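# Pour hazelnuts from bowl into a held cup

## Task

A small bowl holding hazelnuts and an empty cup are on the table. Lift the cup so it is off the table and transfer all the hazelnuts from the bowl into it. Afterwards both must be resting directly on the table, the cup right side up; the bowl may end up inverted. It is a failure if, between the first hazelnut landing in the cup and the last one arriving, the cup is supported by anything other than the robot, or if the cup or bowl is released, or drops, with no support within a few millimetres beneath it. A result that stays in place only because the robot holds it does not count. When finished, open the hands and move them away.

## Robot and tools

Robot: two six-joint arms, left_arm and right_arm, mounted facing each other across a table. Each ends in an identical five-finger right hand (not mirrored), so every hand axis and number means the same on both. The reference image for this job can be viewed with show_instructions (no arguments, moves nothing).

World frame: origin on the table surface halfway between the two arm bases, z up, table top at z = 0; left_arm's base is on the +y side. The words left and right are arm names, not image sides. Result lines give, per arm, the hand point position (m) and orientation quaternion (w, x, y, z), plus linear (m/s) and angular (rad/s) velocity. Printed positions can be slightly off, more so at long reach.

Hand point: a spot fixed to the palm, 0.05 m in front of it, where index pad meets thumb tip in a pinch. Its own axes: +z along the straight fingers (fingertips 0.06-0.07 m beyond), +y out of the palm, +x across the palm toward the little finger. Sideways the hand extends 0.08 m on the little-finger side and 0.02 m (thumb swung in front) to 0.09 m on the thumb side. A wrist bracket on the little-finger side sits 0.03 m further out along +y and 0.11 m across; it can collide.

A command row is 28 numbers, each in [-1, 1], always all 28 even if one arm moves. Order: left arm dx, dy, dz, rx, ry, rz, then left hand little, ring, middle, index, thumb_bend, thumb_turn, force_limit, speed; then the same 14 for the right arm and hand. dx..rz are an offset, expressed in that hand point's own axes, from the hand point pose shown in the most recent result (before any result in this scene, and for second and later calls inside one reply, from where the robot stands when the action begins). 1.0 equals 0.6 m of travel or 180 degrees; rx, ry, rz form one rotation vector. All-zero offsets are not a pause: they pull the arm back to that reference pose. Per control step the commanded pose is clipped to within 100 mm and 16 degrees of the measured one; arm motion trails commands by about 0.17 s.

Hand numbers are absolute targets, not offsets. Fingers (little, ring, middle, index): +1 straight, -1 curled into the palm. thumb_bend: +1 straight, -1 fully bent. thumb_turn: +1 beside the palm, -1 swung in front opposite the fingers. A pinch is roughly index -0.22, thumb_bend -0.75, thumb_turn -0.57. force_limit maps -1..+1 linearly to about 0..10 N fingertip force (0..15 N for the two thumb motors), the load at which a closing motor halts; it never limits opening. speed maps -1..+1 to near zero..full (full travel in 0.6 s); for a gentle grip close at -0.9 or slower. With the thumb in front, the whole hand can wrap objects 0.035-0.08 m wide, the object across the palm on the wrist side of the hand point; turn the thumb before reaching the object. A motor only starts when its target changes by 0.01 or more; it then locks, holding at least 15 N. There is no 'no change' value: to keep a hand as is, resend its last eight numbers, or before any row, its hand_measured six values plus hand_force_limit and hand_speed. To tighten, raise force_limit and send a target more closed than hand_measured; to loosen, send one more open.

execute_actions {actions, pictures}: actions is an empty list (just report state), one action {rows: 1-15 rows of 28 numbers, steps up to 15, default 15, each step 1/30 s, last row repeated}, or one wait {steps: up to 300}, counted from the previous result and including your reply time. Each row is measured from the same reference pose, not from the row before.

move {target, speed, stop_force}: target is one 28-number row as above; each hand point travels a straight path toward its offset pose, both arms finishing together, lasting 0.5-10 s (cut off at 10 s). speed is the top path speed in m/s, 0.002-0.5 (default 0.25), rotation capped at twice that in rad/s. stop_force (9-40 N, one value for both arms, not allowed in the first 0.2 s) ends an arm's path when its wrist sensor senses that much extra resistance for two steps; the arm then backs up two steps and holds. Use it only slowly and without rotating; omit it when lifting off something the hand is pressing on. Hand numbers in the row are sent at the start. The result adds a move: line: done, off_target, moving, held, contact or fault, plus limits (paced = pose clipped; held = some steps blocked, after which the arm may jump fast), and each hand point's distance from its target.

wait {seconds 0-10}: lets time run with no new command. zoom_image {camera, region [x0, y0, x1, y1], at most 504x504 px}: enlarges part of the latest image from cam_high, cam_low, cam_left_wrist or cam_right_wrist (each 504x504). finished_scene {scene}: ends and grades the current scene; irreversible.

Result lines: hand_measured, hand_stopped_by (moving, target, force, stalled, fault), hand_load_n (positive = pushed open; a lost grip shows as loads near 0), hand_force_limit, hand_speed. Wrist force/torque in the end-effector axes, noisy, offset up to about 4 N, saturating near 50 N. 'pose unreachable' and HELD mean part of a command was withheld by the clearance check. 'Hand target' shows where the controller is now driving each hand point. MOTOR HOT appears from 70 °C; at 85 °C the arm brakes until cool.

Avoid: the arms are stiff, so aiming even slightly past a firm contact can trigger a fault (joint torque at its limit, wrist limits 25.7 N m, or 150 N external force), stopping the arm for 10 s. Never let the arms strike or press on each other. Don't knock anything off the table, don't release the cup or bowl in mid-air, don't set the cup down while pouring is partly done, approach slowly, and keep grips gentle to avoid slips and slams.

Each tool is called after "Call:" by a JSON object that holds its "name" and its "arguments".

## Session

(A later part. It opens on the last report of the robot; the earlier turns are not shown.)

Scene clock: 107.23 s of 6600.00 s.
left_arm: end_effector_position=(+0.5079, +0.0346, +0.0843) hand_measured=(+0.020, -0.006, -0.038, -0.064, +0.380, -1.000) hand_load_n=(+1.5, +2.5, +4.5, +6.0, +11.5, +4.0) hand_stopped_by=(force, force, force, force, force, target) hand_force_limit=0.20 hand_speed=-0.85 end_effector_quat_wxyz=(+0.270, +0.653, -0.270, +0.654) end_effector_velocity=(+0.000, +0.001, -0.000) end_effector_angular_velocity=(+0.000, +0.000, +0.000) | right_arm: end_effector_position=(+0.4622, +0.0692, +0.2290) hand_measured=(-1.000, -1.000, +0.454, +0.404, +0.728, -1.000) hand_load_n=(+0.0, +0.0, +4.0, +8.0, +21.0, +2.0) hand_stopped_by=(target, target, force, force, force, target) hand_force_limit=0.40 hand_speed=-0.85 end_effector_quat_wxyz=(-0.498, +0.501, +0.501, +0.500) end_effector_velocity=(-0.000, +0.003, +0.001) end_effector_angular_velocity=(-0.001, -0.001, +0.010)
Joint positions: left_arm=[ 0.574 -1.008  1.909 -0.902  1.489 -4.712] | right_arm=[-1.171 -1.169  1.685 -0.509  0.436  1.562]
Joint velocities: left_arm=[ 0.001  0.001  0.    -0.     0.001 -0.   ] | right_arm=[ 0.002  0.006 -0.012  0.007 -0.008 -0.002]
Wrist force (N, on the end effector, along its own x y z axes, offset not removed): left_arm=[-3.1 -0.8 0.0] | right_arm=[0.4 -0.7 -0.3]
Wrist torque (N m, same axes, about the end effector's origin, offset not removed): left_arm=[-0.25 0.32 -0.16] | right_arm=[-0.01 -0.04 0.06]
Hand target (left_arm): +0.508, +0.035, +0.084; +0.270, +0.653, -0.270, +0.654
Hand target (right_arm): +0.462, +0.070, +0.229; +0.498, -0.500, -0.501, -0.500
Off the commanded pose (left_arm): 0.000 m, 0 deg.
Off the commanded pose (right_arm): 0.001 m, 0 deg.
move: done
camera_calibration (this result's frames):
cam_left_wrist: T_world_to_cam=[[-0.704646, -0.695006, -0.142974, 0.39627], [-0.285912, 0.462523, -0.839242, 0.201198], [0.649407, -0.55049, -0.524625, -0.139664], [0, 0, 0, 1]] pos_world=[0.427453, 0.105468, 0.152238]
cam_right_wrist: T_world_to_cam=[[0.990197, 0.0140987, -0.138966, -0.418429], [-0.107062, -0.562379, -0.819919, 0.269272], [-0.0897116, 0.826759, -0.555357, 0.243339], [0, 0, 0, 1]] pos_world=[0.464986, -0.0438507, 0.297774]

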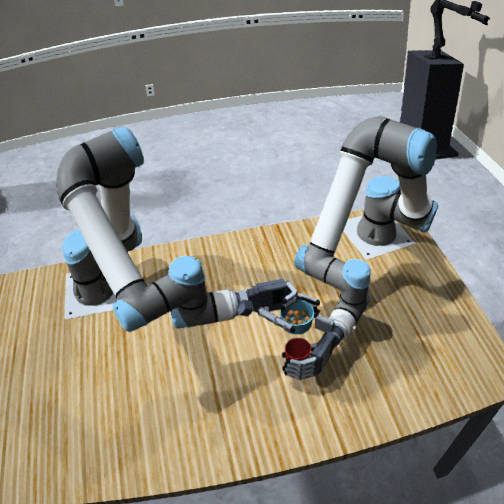

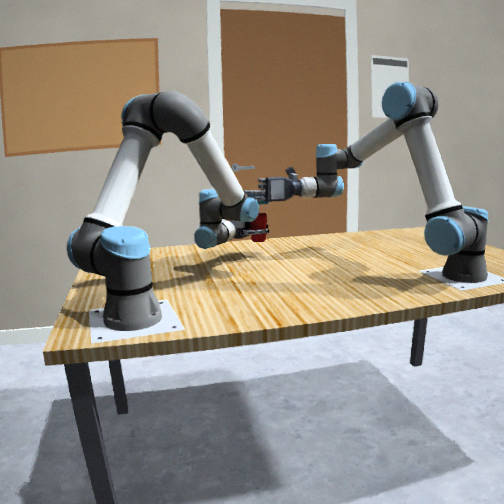

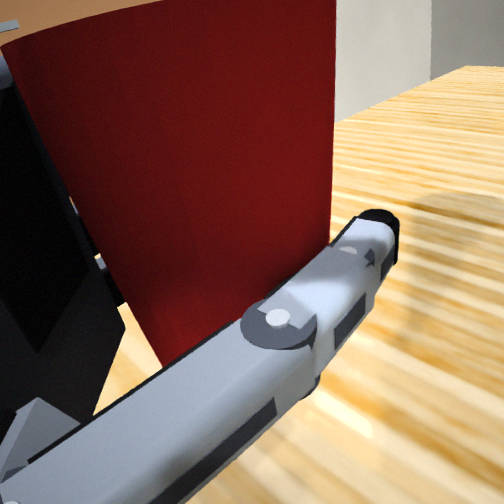

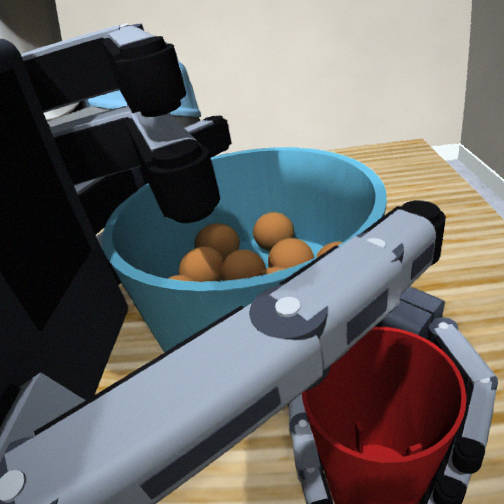

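Call:
{"name": "move", "arguments": {"target": [0,0,0,0,0,0,-1,-1,-1,-1,-1,-1,0.2,-0.85,-0.005,0.007,0.005,0,0,0.28,-1,-1,-1,-1,-1,-1,0.4,-0.85], "speed": 0.1}}

Call:
{"name": "move", "arguments": {"target": [0,0,0,0,0,0,-1,-1,-1,-1,-1,-1,0.2,-0.85,0,0,0,0,0,0.28,-1,-1,-1,-1,-1,-1,0.4,-0.85], "speed": 0.05}}

Call:
{"name": "wait", "arguments": {"seconds": 1.5}}

Call:
{"name": "move", "arguments": {"target": [0,0,0,0,0,0,-1,-1,-1,-1,-1,-1,0.2,-0.85,0,0,0,0,0,-0.56,-1,-1,-1,-1,-1,-1,0.4,-0.85]}}

Call:
{"name": "move", "arguments": {"target": [0,0,0,0,0,0,-1,-1,-1,-1,-1,-1,0.2,-0.85,-0.1,0.09,-0.33,-0.25,0,0,-1,-1,-1,-1,-1,-1,0.4,-0.85]}}

Call:
{"name": "zoom_image", "arguments": {"camera": "cam_high", "region": [150, 270, 400, 450]}}

Scene clock: 128.63 s of 6600.00 s.
left_arm: end_effector_position=(+0.5079, +0.0346, +0.0843) hand_measured=(+0.020, -0.006, -0.038, -0.064, +0.380, -1.000) hand_load_n=(+1.5, +2.5, +4.5, +6.0, +11.5, +4.0) hand_stopped_by=(force, force, force, force, force, target) hand_force_limit=0.20 hand_speed=-0.85 end_effector_quat_wxyz=(+0.270, +0.653, -0.270, +0.654) end_effector_velocity=(-0.000, -0.000, -0.001) end_effector_angular_velocity=(+0.002, +0.001, -0.000) | right_arm: end_effector_position=(+0.4663, +0.0722, +0.2261) hand_measured=(-1.000, -1.000, +0.454, +0.404, +0.728, -1.000) hand_load_n=(+0.0, +0.0, +4.0, +8.0, +21.0, +2.0) hand_stopped_by=(target, target, force, force, force, target) hand_force_limit=0.40 hand_speed=-0.85 end_effector_quat_wxyz=(-0.664, +0.666, +0.241, +0.241) end_effector_velocity=(+0.000, -0.000, +0.001) end_effector_angular_velocity=(+0.002, +0.013, -0.000)
Joint positions: left_arm=[ 0.574 -1.008  1.909 -0.902  1.489 -4.712] | right_arm=[-1.204 -1.113  1.509 -0.388  0.403  2.439]
Joint velocities: left_arm=[-0.001  0.001 -0.     0.    -0.     0.   ] | right_arm=[-0.001  0.    -0.001 -0.005 -0.001  0.018]
Wrist force (N, on the end effector, along its own x y z axes, offset not removed): left_arm=[-2.3 0.1 0.1] | right_arm=[2.1 2.0 0.1]
Wrist torque (N m, same axes, about the end effector's origin, offset not removed): left_arm=[-0.16 0.25 -0.08] | right_arm=[0.22 -0.43 0.14]
Hand target (left_arm): +0.508, +0.035, +0.084; +0.270, +0.653, -0.270, +0.654
Hand target (right_arm): +0.466, +0.072, +0.226; +0.664, -0.666, -0.240, -0.240
Off the commanded pose (left_arm): 0.000 m, 0 deg.
Off the commanded pose (right_arm): 0.000 m, 0 deg.
After step 90, 13.60 s passed at rest.
move: done
camera_calibration (this result's frames):
cam_left_wrist: T_world_to_cam=[[-0.704644, -0.695008, -0.142973, 0.39627], [-0.285902, 0.462511, -0.839252, 0.201202], [0.649413, -0.550498, -0.524609, -0.139663], [0, 0, 0, 1]] pos_world=[0.427452, 0.105469, 0.152246]
cam_right_wrist: T_world_to_cam=[[0.525556, 0.0125364, -0.850667, -0.0453476], [-0.700918, -0.560332, -0.441296, 0.4602], [-0.482188, 0.828173, -0.285699, 0.361519], [0, 0, 0, 1]] pos_world=[0.520715, -0.0409668, 0.267795]

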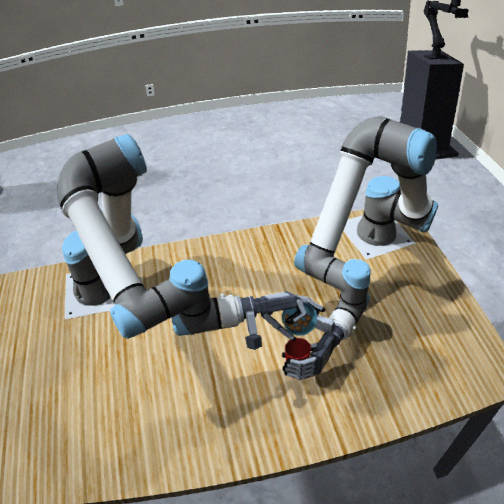

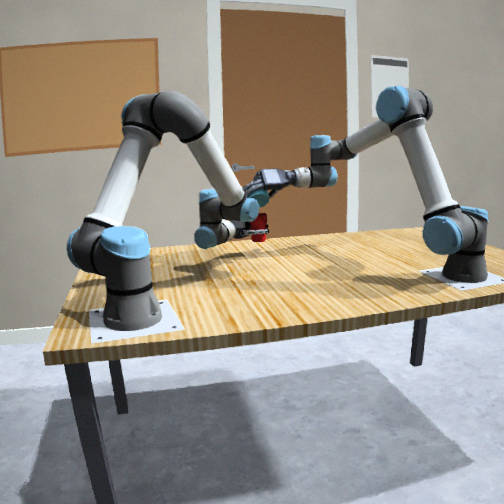

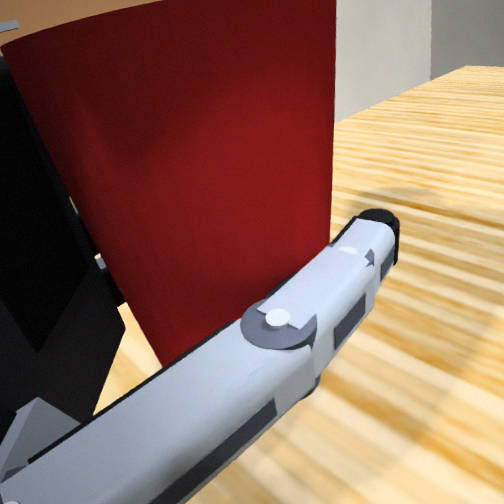

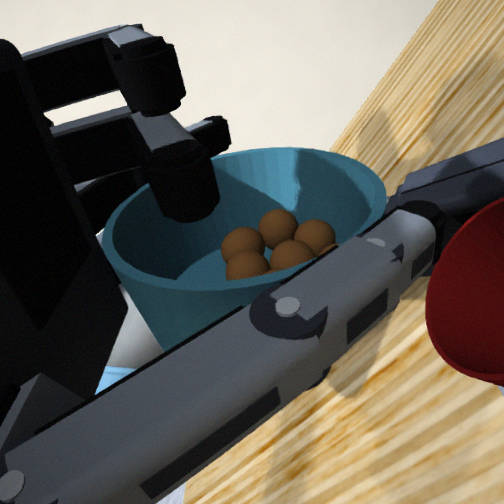

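Scene clock: 137.73 s of 6600.00 s.
left_arm: end_effector_position=(+0.5079, +0.0346, +0.0843) hand_measured=(+0.020, -0.006, -0.038, -0.064, +0.380, -1.000) hand_load_n=(+1.5, +2.5, +4.5, +6.0, +11.5, +4.0) hand_stopped_by=(force, force, force, force, force, target) hand_force_limit=0.20 hand_speed=-0.85 end_effector_quat_wxyz=(+0.270, +0.653, -0.270, +0.654) end_effector_velocity=(-0.000, -0.000, +0.001) end_effector_angular_velocity=(-0.001, -0.000, -0.001) | right_arm: end_effector_position=(+0.4664, +0.0723, +0.2261) hand_measured=(-1.000, -1.000, +0.454, +0.404, +0.728, -1.000) hand_load_n=(+0.0, +0.0, +4.0, +7.5, +21.0, +1.5) hand_stopped_by=(target, target, force, force, force, target) hand_force_limit=0.40 hand_speed=-0.85 end_effector_quat_wxyz=(+0.703, -0.705, +0.065, +0.064) end_effector_velocity=(+0.000, -0.000, +0.000) end_effector_angular_velocity=(+0.001, +0.013, +0.000)
Joint positions: left_arm=[ 0.574 -1.008  1.909 -0.902  1.489 -4.712] | right_arm=[-1.24  -0.998  1.361 -0.354  0.366  3.316]
Joint velocities: left_arm=[-0.001 -0.001  0.     0.     0.001 -0.   ] | right_arm=[-0.001  0.001 -0.    -0.003 -0.001  0.015]
Wrist force (N, on the end effector, along its own x y z axes, offset not removed): left_arm=[-3.2 -1.0 -1.3] | right_arm=[1.8 1.6 -2.5]
Wrist torque (N m, same axes, about the end effector's origin, offset not removed): left_arm=[-0.23 0.34 -0.17] | right_arm=[0.31 -0.31 0.16]
Hand target (left_arm): +0.508, +0.035, +0.084; +0.270, +0.653, -0.270, +0.654
Hand target (right_arm): +0.466, +0.072, +0.226; +0.703, -0.705, +0.066, +0.064
Off the commanded pose (left_arm): 0.000 m, 0 deg.
Off the commanded pose (right_arm): 0.000 m, 0 deg.
move: done
camera_calibration (this result's frames):
cam_left_wrist: T_world_to_cam=[[-0.704642, -0.695009, -0.142972, 0.39627], [-0.285901, 0.462509, -0.839253, 0.201203], [0.649415, -0.550497, -0.524608, -0.139664], [0, 0, 0, 1]] pos_world=[0.427453, 0.105468, 0.152247]
cam_right_wrist: T_world_to_cam=[[-0.318893, 0.0135345, -0.947694, 0.370375], [-0.788939, -0.557913, 0.257505, 0.343163], [-0.525245, 0.829789, 0.188592, 0.274162], [0, 0, 0, 1]] pos_world=[0.532847, -0.0410548, 0.210931]

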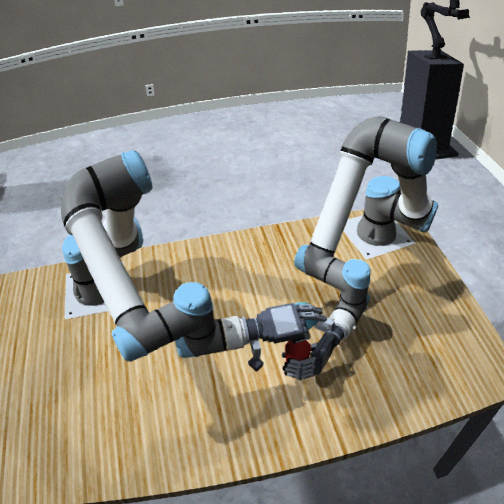

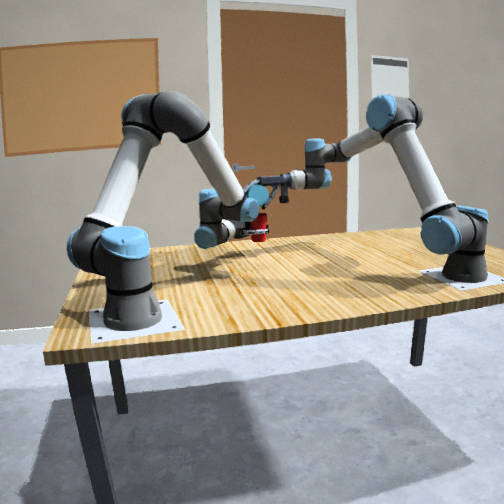

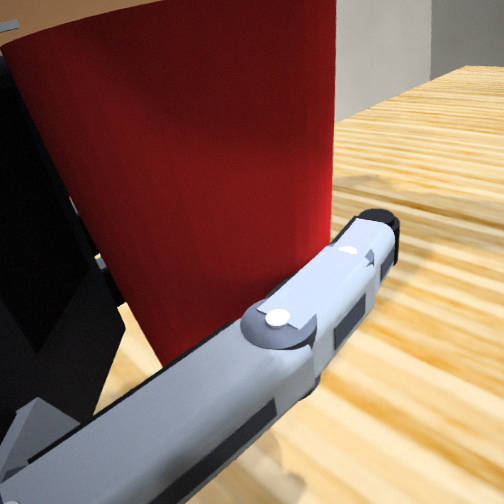

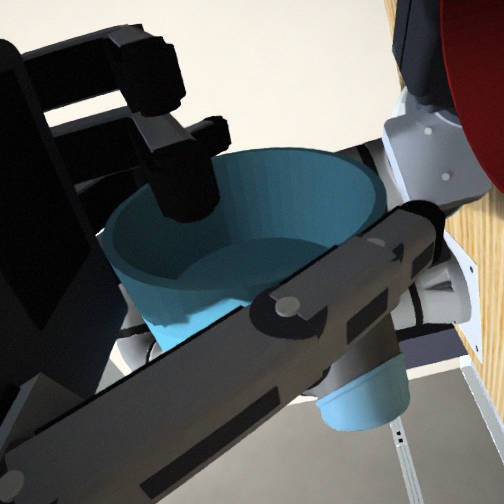

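Scene clock: 139.23 s of 6600.00 s.
left_arm: end_effector_position=(+0.5079, +0.0346, +0.0843) hand_measured=(+0.020, -0.006, -0.038, -0.064, +0.380, -1.000) hand_load_n=(+1.5, +2.5, +4.5, +6.0, +11.5, +4.0) hand_stopped_by=(force, force, force, force, force, target) hand_force_limit=0.20 hand_speed=-0.85 end_effector_quat_wxyz=(+0.270, +0.653, -0.270, +0.654) end_effector_velocity=(-0.000, +0.000, -0.000) end_effector_angular_velocity=(-0.000, +0.001, -0.001) | right_arm: end_effector_position=(+0.4664, +0.0723, +0.2261) hand_measured=(-1.000, -1.000, +0.454, +0.404, +0.728, -1.000) hand_load_n=(+0.0, +0.0, +4.0, +7.5, +21.0, +1.5) hand_stopped_by=(target, target, force, force, force, target) hand_force_limit=0.40 hand_speed=-0.85 end_effector_quat_wxyz=(+0.703, -0.705, +0.066, +0.064) end_effector_velocity=(+0.000, +0.000, -0.002) end_effector_angular_velocity=(-0.001, +0.003, -0.001)
Joint positions: left_arm=[ 0.574 -1.008  1.909 -0.902  1.489 -4.712] | right_arm=[-1.24  -0.998  1.361 -0.355  0.366  3.318]
Joint velocities: left_arm=[ 0.    -0.    -0.     0.001  0.001 -0.001] | right_arm=[ 0.     0.003  0.    -0.     0.001  0.   ]
Wrist force (N, on the end effector, along its own x y z axes, offset not removed): left_arm=[-3.1 -0.8 -0.3] | right_arm=[2.2 0.3 -0.3]
Wrist torque (N m, same axes, about the end effector's origin, offset not removed): left_arm=[-0.25 0.33 -0.16] | right_arm=[0.05 -0.35 0.08]
Hand target (left_arm): +0.508, +0.035, +0.084; +0.270, +0.653, -0.270, +0.654
Hand target (right_arm): +0.466, +0.072, +0.226; +0.703, -0.705, +0.066, +0.064
Off the commanded pose (left_arm): 0.000 m, 0 deg.
Off the commanded pose (right_arm): 0.000 m, 0 deg.
Steps of this call (steps 1 to 45: nothing new was sent). Readings (end_effector_position | what the end effector reports):
1: left_arm (+0.5079, +0.0346, +0.0843) | right_arm (+0.4664, +0.0723, +0.2261) | left_arm hand_measured=(+0.020, -0.006, -0.038, -0.064, +0.380, -1.000) hand_load_n=(+1.5, +2.5, +4.5, +6.0, +11.5, +4.0) hand_stopped_by=(force, force, force, force, force, target) hand_force_limit=0.20 hand_speed=-0.85 | right_arm hand_measured=(-1.000, -1.000, +0.454, +0.404, +0.728, -1.000) hand_load_n=(+0.0, +0.0, +4.0, +7.5, +21.0, +1.5) hand_stopped_by=(target, target, force, force, force, target) hand_force_limit=0.40 hand_speed=-0.85
2: left_arm (+0.5079, +0.0346, +0.0843) | right_arm (+0.4664, +0.0723, +0.2261) | left_arm hand_measured=(+0.020, -0.006, -0.038, -0.064, +0.380, -1.000) hand_load_n=(+1.5, +2.5, +4.5, +6.0, +11.5, +4.0) hand_stopped_by=(force, force, force, force, force, target) hand_force_limit=0.20 hand_speed=-0.85 | right_arm hand_measured=(-1.000, -1.000, +0.454, +0.404, +0.728, -1.000) hand_load_n=(+0.0, +0.0, +4.0, +7.5, +21.0, +1.5) hand_stopped_by=(target, target, force, force, force, target) hand_force_limit=0.40 hand_speed=-0.85
4: left_arm (+0.5079, +0.0346, +0.0843) | right_arm (+0.4664, +0.0723, +0.2261) | left_arm hand_measured=(+0.020, -0.006, -0.038, -0.064, +0.380, -1.000) hand_load_n=(+1.5, +2.5, +4.5, +6.0, +11.5, +4.0) hand_stopped_by=(force, force, force, force, force, target) hand_force_limit=0.20 hand_speed=-0.85 | right_arm hand_measured=(-1.000, -1.000, +0.454, +0.404, +0.728, -1.000) hand_load_n=(+0.0, +0.0, +4.0, +7.5, +21.0, +1.5) hand_stopped_by=(target, target, force, force, force, target) hand_force_limit=0.40 hand_speed=-0.85
8: left_arm (+0.5079, +0.0346, +0.0843) | right_arm (+0.4664, +0.0723, +0.2261) | left_arm hand_measured=(+0.020, -0.006, -0.038, -0.064, +0.380, -1.000) hand_load_n=(+1.5, +2.5, +4.5, +6.0, +11.5, +4.0) hand_stopped_by=(force, force, force, force, force, target) hand_force_limit=0.20 hand_speed=-0.85 | right_arm hand_measured=(-1.000, -1.000, +0.454, +0.404, +0.728, -1.000) hand_load_n=(+0.0, +0.0, +4.0, +7.5, +21.0, +1.5) hand_stopped_by=(target, target, force, force, force, target) hand_force_limit=0.40 hand_speed=-0.85
45: the state above
camera_calibration (this result's frames):
cam_left_wrist: T_world_to_cam=[[-0.704642, -0.695009, -0.142972, 0.39627], [-0.285901, 0.462509, -0.839253, 0.201203], [0.649415, -0.550497, -0.524607, -0.139665], [0, 0, 0, 1]] pos_world=[0.427453, 0.105468, 0.152247]
cam_right_wrist: T_world_to_cam=[[-0.320416, 0.0136445, -0.947179, 0.37096], [-0.788524, -0.557943, 0.258708, 0.3427], [-0.524941, 0.829767, 0.189533, 0.273809], [0, 0, 0, 1]] pos_world=[0.532823, -0.0410525, 0.210811]

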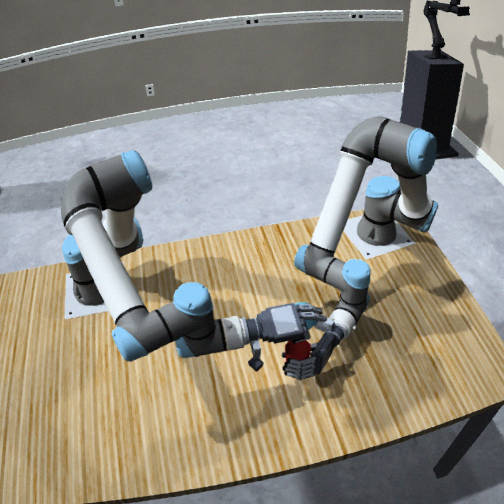

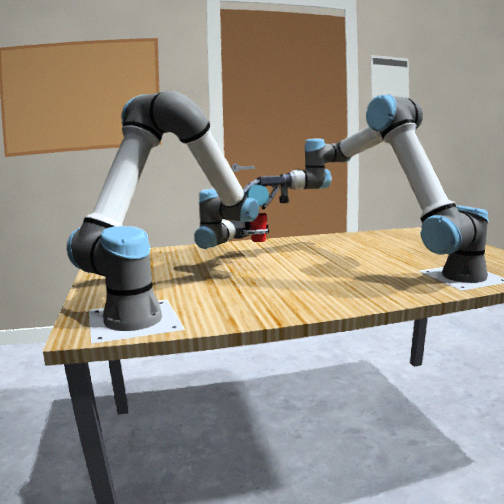

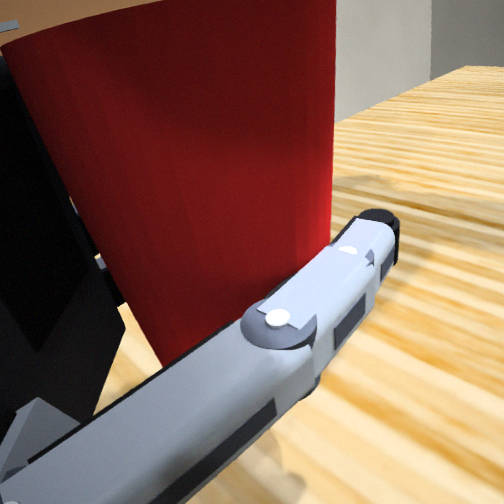

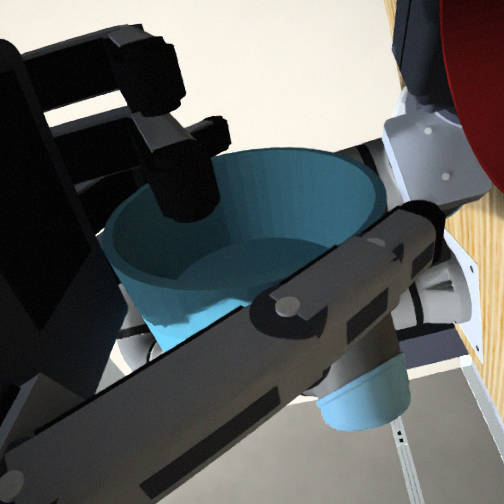

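Scene clock: 143.30 s of 6600.00 s.
left_arm: end_effector_position=(+0.5079, +0.0346, +0.0843) hand_measured=(+0.020, -0.006, -0.038, -0.064, +0.380, -1.000) hand_load_n=(+1.5, +2.5, +4.5, +6.0, +11.5, +4.0) hand_stopped_by=(force, force, force, force, force, target) hand_force_limit=0.20 hand_speed=-0.85 end_effector_quat_wxyz=(+0.270, +0.653, -0.270, +0.654) end_effector_velocity=(-0.000, -0.000, +0.000) end_effector_angular_velocity=(-0.000, +0.000, -0.001) | right_arm: end_effector_position=(+0.4663, +0.0721, +0.2259) hand_measured=(-1.000, -1.000, +0.454, +0.404, +0.728, -1.000) hand_load_n=(+0.0, +0.0, +4.0, +8.0, +21.0, +2.0) hand_stopped_by=(target, target, force, force, force, target) hand_force_limit=0.40 hand_speed=-0.85 end_effector_quat_wxyz=(-0.498, +0.501, +0.501, +0.500) end_effector_velocity=(+0.001, -0.000, +0.001) end_effector_angular_velocity=(-0.002, -0.016, -0.001)
Joint positions: left_arm=[ 0.574 -1.008  1.909 -0.902  1.489 -4.712] | right_arm=[-1.169 -1.155  1.672 -0.511  0.437  1.562]
Joint velocities: left_arm=[-0.    -0.    -0.     0.001  0.    -0.001] | right_arm=[-0.     0.    -0.003  0.008  0.001 -0.021]
Wrist force (N, on the end effector, along its own x y z axes, offset not removed): left_arm=[-2.8 -0.2 0.7] | right_arm=[0.0 -1.1 -1.6]
Wrist torque (N m, same axes, about the end effector's origin, offset not removed): left_arm=[-0.20 0.21 -0.17] | right_arm=[-0.11 -0.15 -0.01]
Hand target (left_arm): +0.508, +0.035, +0.084; +0.270, +0.653, -0.270, +0.654
Hand target (right_arm): +0.466, +0.072, +0.226; +0.498, -0.500, -0.501, -0.501
Off the commanded pose (left_arm): 0.000 m, 0 deg.
Off the commanded pose (right_arm): 0.000 m, 0 deg.
move: done
camera_calibration (this result's frames):
cam_left_wrist: T_world_to_cam=[[-0.704642, -0.695009, -0.142972, 0.39627], [-0.285901, 0.462509, -0.839253, 0.201203], [0.649415, -0.550497, -0.524607, -0.139665], [0, 0, 0, 1]] pos_world=[0.427453, 0.105468, 0.152247]
cam_right_wrist: T_world_to_cam=[[0.990172, 0.0141429, -0.13914, -0.422921], [-0.10719, -0.562295, -0.81996, 0.268908], [-0.0898342, 0.826816, -0.555253, 0.23959], [0, 0, 0, 1]] pos_world=[0.469112, -0.0409095, 0.294682]

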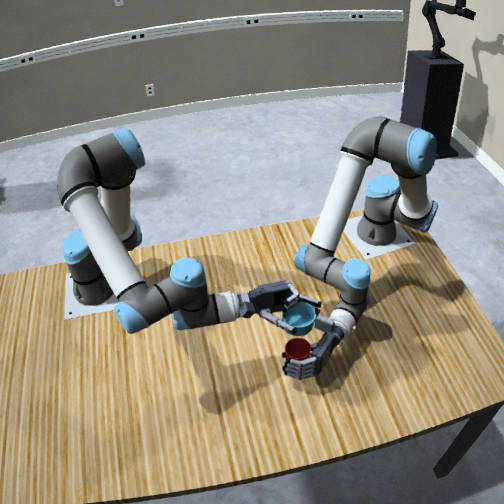

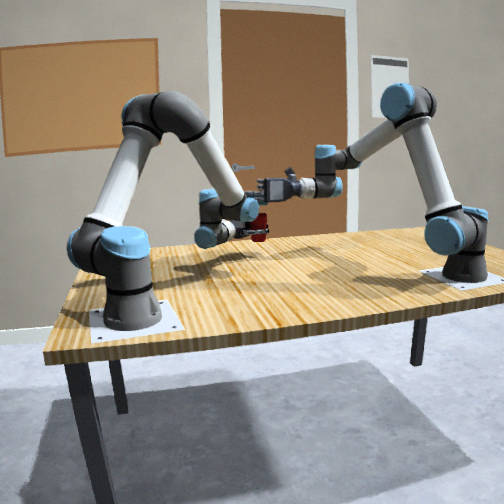

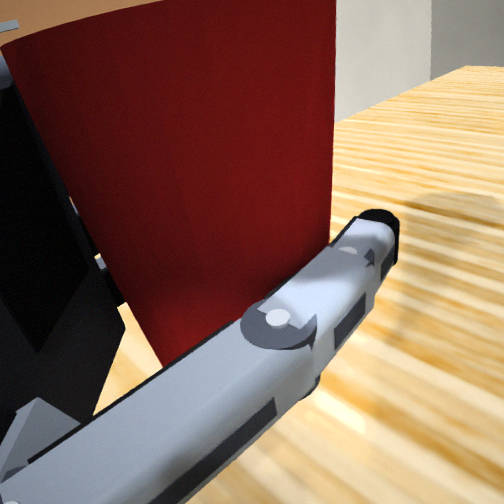

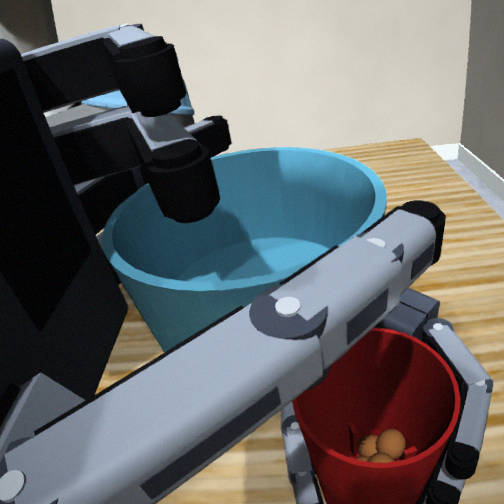

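Scene clock: 145.47 s of 6600.00 s.
left_arm: end_effector_position=(+0.5079, +0.0346, +0.0843) hand_measured=(+0.020, -0.006, -0.038, -0.064, +0.380, -1.000) hand_load_n=(+1.5, +2.5, +4.5, +6.0, +11.5, +4.0) hand_stopped_by=(force, force, force, force, force, target) hand_force_limit=0.20 hand_speed=-0.85 end_effector_quat_wxyz=(+0.270, +0.653, -0.270, +0.654) end_effector_velocity=(+0.001, +0.001, -0.001) end_effector_angular_velocity=(+0.000, +0.001, +0.003) | right_arm: end_effector_position=(+0.5201, -0.1260, +0.1665) hand_measured=(-1.000, -1.000, +0.454, +0.404, +0.728, -1.000) hand_load_n=(+0.0, +0.0, +4.0, +8.0, +21.0, +2.0) hand_stopped_by=(target, target, force, force, force, target) hand_force_limit=0.40 hand_speed=-0.85 end_effector_quat_wxyz=(-0.269, +0.653, +0.272, +0.653) end_effector_velocity=(+0.000, -0.002, -0.001) end_effector_angular_velocity=(-0.000, -0.001, -0.009)
Joint positions: left_arm=[ 0.574 -1.008  1.909 -0.902  1.489 -4.712] | right_arm=[-1.249 -1.34   2.132 -0.79   1.142  1.566]
Joint velocities: left_arm=[ 0.001  0.002 -0.    -0.    -0.002 -0.001] | right_arm=[ 0.001  0.     0.003 -0.004  0.01  -0.   ]
Wrist force (N, on the end effector, along its own x y z axes, offset not removed): left_arm=[-3.9 -1.2 -1.1] | right_arm=[1.5 -1.8 -1.1]
Wrist torque (N m, same axes, about the end effector's origin, offset not removed): left_arm=[-0.24 0.40 -0.24] | right_arm=[-0.18 -0.29 0.11]
Hand target (left_arm): +0.508, +0.035, +0.084; +0.270, +0.653, -0.270, +0.654
Hand target (right_arm): +0.520, -0.126, +0.166; -0.269, +0.653, +0.272, +0.654
Off the commanded pose (left_arm): 0.000 m, 0 deg.
Off the commanded pose (right_arm): 0.000 m, 0 deg.
move: done
camera_calibration (this result's frames):
cam_left_wrist: T_world_to_cam=[[-0.704643, -0.695009, -0.142972, 0.39627], [-0.285901, 0.462509, -0.839253, 0.201203], [0.649415, -0.550498, -0.524607, -0.139664], [0, 0, 0, 1]] pos_world=[0.427453, 0.105468, 0.152247]
cam_right_wrist: T_world_to_cam=[[0.711274, -0.689372, -0.137318, -0.425599], [-0.47108, -0.322504, -0.821021, 0.334174], [0.521703, 0.648658, -0.554138, 0.0345441], [0, 0, 0, 1]] pos_world=[0.442118, -0.208031, 0.235063]

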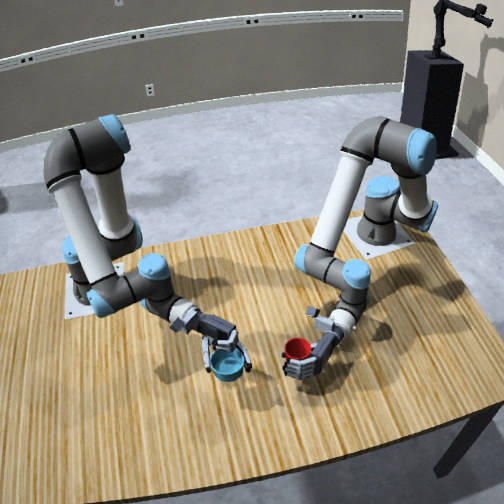

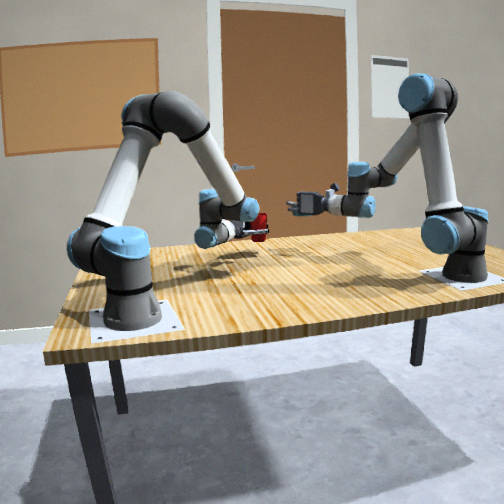

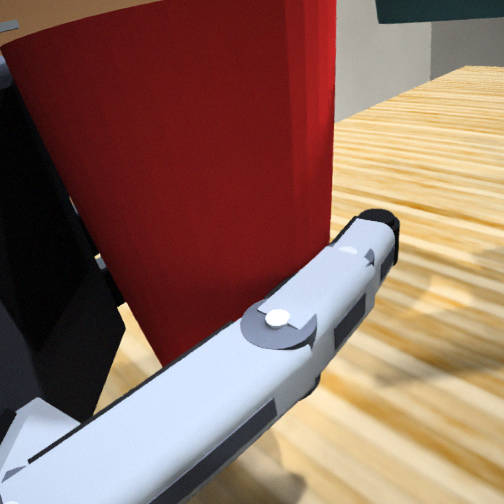

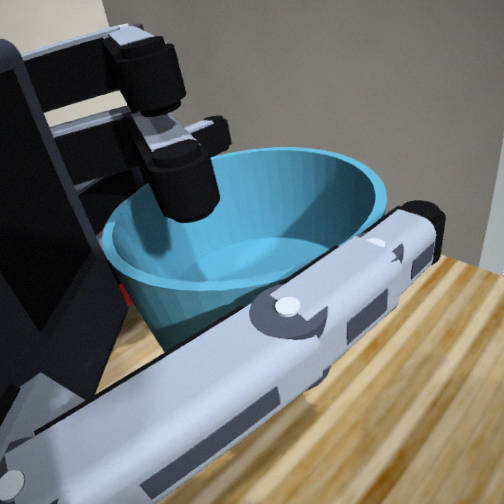

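Region (150, 270, 400, 450) of cam_high's 504x504 image, scaled by 2.016, with more detail than that image has; it fills the top 363 rows of this view, and the rest is white.

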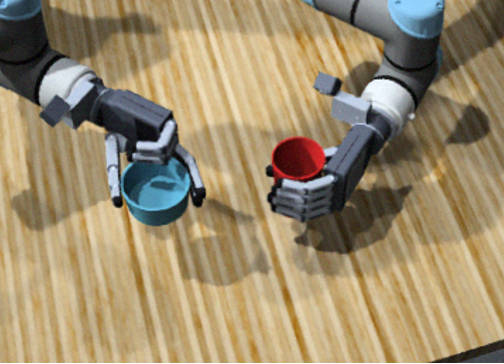

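Call:
{"name": "move", "arguments": {"target": [-0.079,-0.08,0,0,0,0,-1,-1,-1,-1,-1,-1,0.2,-0.85,-0.226,0,0,0,0,0,-1,-1,-1,-1,-1,-1,0.4,-0.85], "speed": 0.15}}

Call:
{"name": "move", "arguments": {"target": [-0.017,0,0,0,0,0,-1,-1,-1,-1,-1,-1,0.2,-0.85,-0.017,0,0,0,0,0,-1,-1,-1,-1,-1,-1,0.4,-0.85], "speed": 0.004, "stop_force": 9}}

Scene clock: 154.13 s of 6600.00 s.
left_arm: end_effector_position=(+0.5419, +0.0687, +0.0370) hand_measured=(+0.020, -0.006, -0.038, -0.064, +0.380, -1.000) hand_load_n=(+1.5, +2.5, +4.5, +6.0, +11.5, +4.0) hand_stopped_by=(force, force, force, force, force, target) hand_force_limit=0.20 hand_speed=-0.85 end_effector_quat_wxyz=(+0.270, +0.653, -0.271, +0.654) end_effector_velocity=(+0.000, +0.000, -0.000) end_effector_angular_velocity=(+0.000, -0.002, -0.002) | right_arm: end_effector_position=(+0.5204, -0.1263, +0.0314) hand_measured=(-1.000, -1.000, +0.454, +0.404, +0.728, -1.000) hand_load_n=(+0.0, +0.0, +4.0, +8.0, +21.0, +2.0) hand_stopped_by=(target, target, force, force, force, target) hand_force_limit=0.40 hand_speed=-0.85 end_effector_quat_wxyz=(-0.269, +0.653, +0.272, +0.653) end_effector_velocity=(+0.001, -0.001, -0.003) end_effector_angular_velocity=(+0.001, -0.001, -0.003)
Joint positions: left_arm=[ 0.675 -0.896  1.882 -0.987  1.59  -4.712] | right_arm=[-1.25  -1.019  2.198 -1.177  1.141  1.566]
Joint velocities: left_arm=[ 0.002  0.001 -0.001 -0.001  0.003  0.001] | right_arm=[-0.     0.01  -0.001 -0.01   0.003  0.   ]
Wrist force (N, on the end effector, along its own x y z axes, offset not removed): left_arm=[-1.4 -0.4 1.2] | right_arm=[0.5 -1.0 -0.2]
Wrist torque (N m, same axes, about the end effector's origin, offset not removed): left_arm=[-0.31 -0.08 -0.04] | right_arm=[0.05 -0.22 0.13]
Hand target (left_arm): +0.542, +0.069, +0.037; +0.270, +0.653, -0.271, +0.654
Hand target (right_arm): +0.520, -0.126, +0.031; -0.269, +0.653, +0.272, +0.653
Off the commanded pose (left_arm): 0.000 m, 0 deg.
Off the commanded pose (right_arm): 0.001 m, 0 deg.
After step 90, 4.20 s passed at rest.
move: done
camera_calibration (this result's frames):
cam_left_wrist: T_world_to_cam=[[-0.704602, -0.694997, -0.143233, 0.437075], [-0.285756, 0.462661, -0.839219, 0.155399], [0.649523, -0.550386, -0.524591, -0.167771], [0, 0, 0, 1]] pos_world=[0.461341, 0.139529, 0.105007]
cam_right_wrist: T_world_to_cam=[[0.711314, -0.689326, -0.137338, -0.444596], [-0.471166, -0.32264, -0.820918, 0.223313], [0.52157, 0.648639, -0.554286, -0.0402281], [0, 0, 0, 1]] pos_world=[0.442447, -0.208329, 0.099964]

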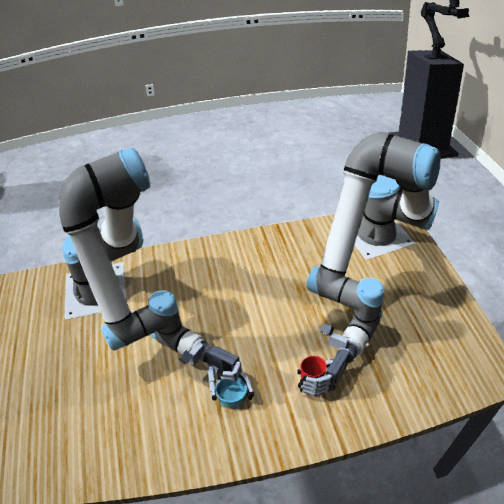

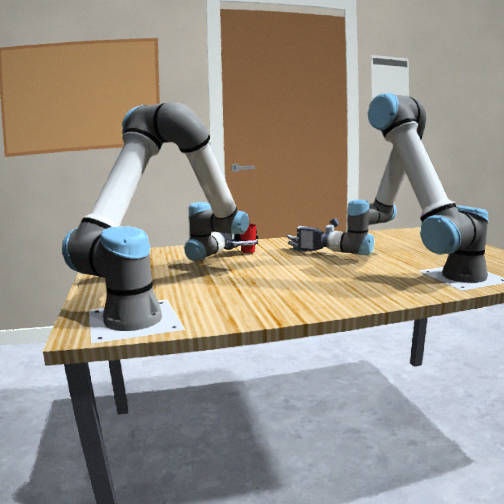

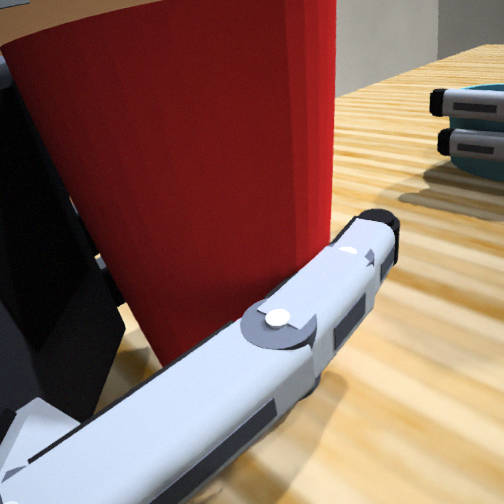

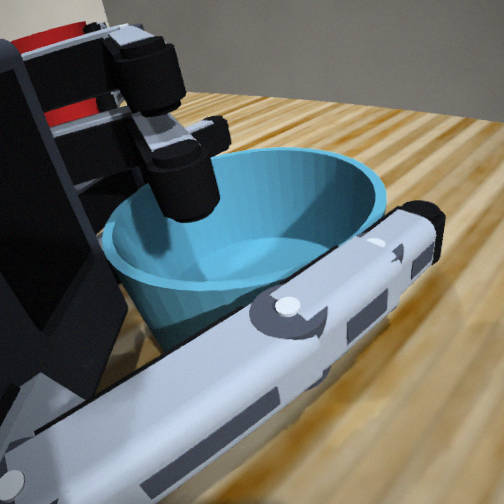

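Scene clock: 156.37 s of 6600.00 s.
left_arm: end_effector_position=(+0.5419, +0.0687, +0.0297) hand_measured=(+0.020, -0.006, -0.038, -0.064, +0.380, -1.000) hand_load_n=(+3.0, +4.0, +5.0, +5.0, +11.0, +1.0) hand_stopped_by=(force, force, force, force, force, target) hand_force_limit=0.20 hand_speed=-0.85 end_effector_quat_wxyz=(+0.270, +0.653, -0.271, +0.654) end_effector_velocity=(+0.000, +0.001, +0.001) end_effector_angular_velocity=(+0.001, +0.001, +0.001) | right_arm: end_effector_position=(+0.5205, -0.1263, +0.0245) hand_measured=(-1.000, -1.000, +0.454, +0.404, +0.728, -1.000) hand_load_n=(+0.0, +0.0, +4.0, +7.5, +21.0, +0.5) hand_stopped_by=(target, target, force, force, force, target) hand_force_limit=0.40 hand_speed=-0.85 end_effector_quat_wxyz=(-0.269, +0.653, +0.272, +0.653) end_effector_velocity=(+0.000, -0.000, +0.000) end_effector_angular_velocity=(-0.000, +0.001, -0.001)
Joint positions: left_arm=[ 0.675 -0.881  1.882 -1.003  1.59  -4.712] | right_arm=[-1.25  -1.001  2.197 -1.195  1.14   1.566]
Joint velocities: left_arm=[ 0.001 -0.002 -0.     0.004 -0.    -0.   ] | right_arm=[-0.    -0.001  0.     0.002  0.001 -0.   ]
Wrist force (N, on the end effector, along its own x y z axes, offset not removed): left_arm=[10.3 -2.0 4.0] | right_arm=[10.3 -1.7 2.3]
Wrist torque (N m, same axes, about the end effector's origin, offset not removed): left_arm=[-0.15 -0.15 -0.08] | right_arm=[-0.45 -0.11 0.34]
Hand target (left_arm): +0.542, +0.069, +0.030; +0.270, +0.653, -0.271, +0.654
Hand target (right_arm): +0.520, -0.126, +0.025; -0.269, +0.653, +0.272, +0.653
Off the commanded pose (left_arm): 0.003 m, 0 deg.
Off the commanded pose (right_arm): 0.003 m, 0 deg.
move: contact (left_arm, right_arm)
camera_calibration (this result's frames):
cam_left_wrist: T_world_to_cam=[[-0.70457, -0.695028, -0.143238, 0.436023], [-0.28566, 0.462554, -0.83931, 0.149166], [0.649599, -0.550436, -0.524444, -0.171698], [0, 0, 0, 1]] pos_world=[0.461354, 0.139542, 0.0976056]
cam_right_wrist: T_world_to_cam=[[0.711325, -0.689317, -0.137327, -0.445587], [-0.471126, -0.322617, -0.82095, 0.217666], [0.521591, 0.64866, -0.554241, -0.0440889], [0, 0, 0, 1]] pos_world=[0.442502, -0.208329, 0.0930661]

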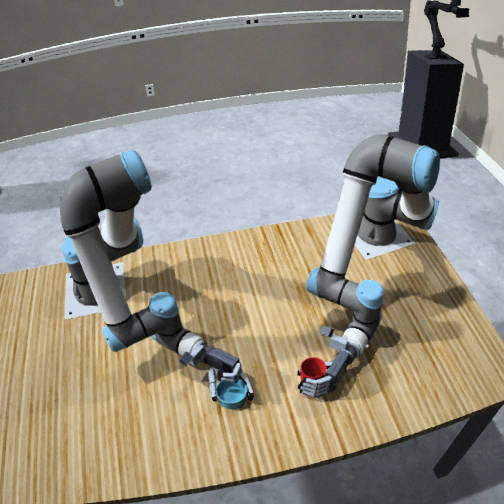

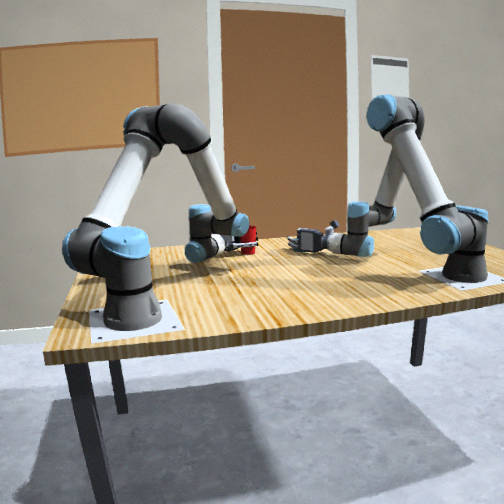

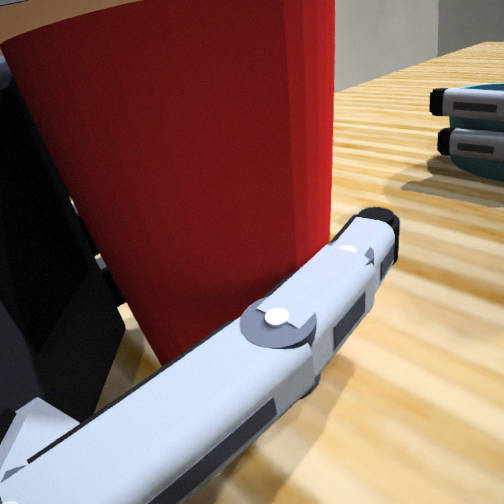

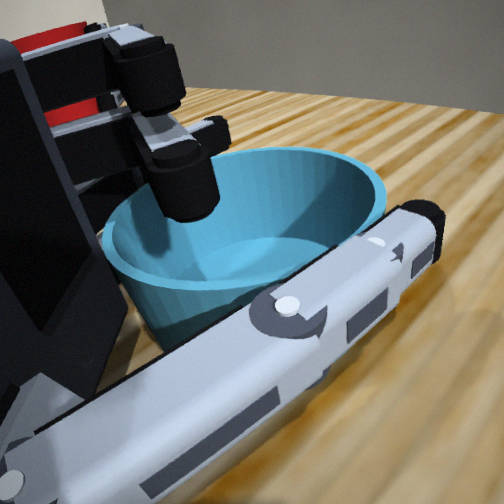

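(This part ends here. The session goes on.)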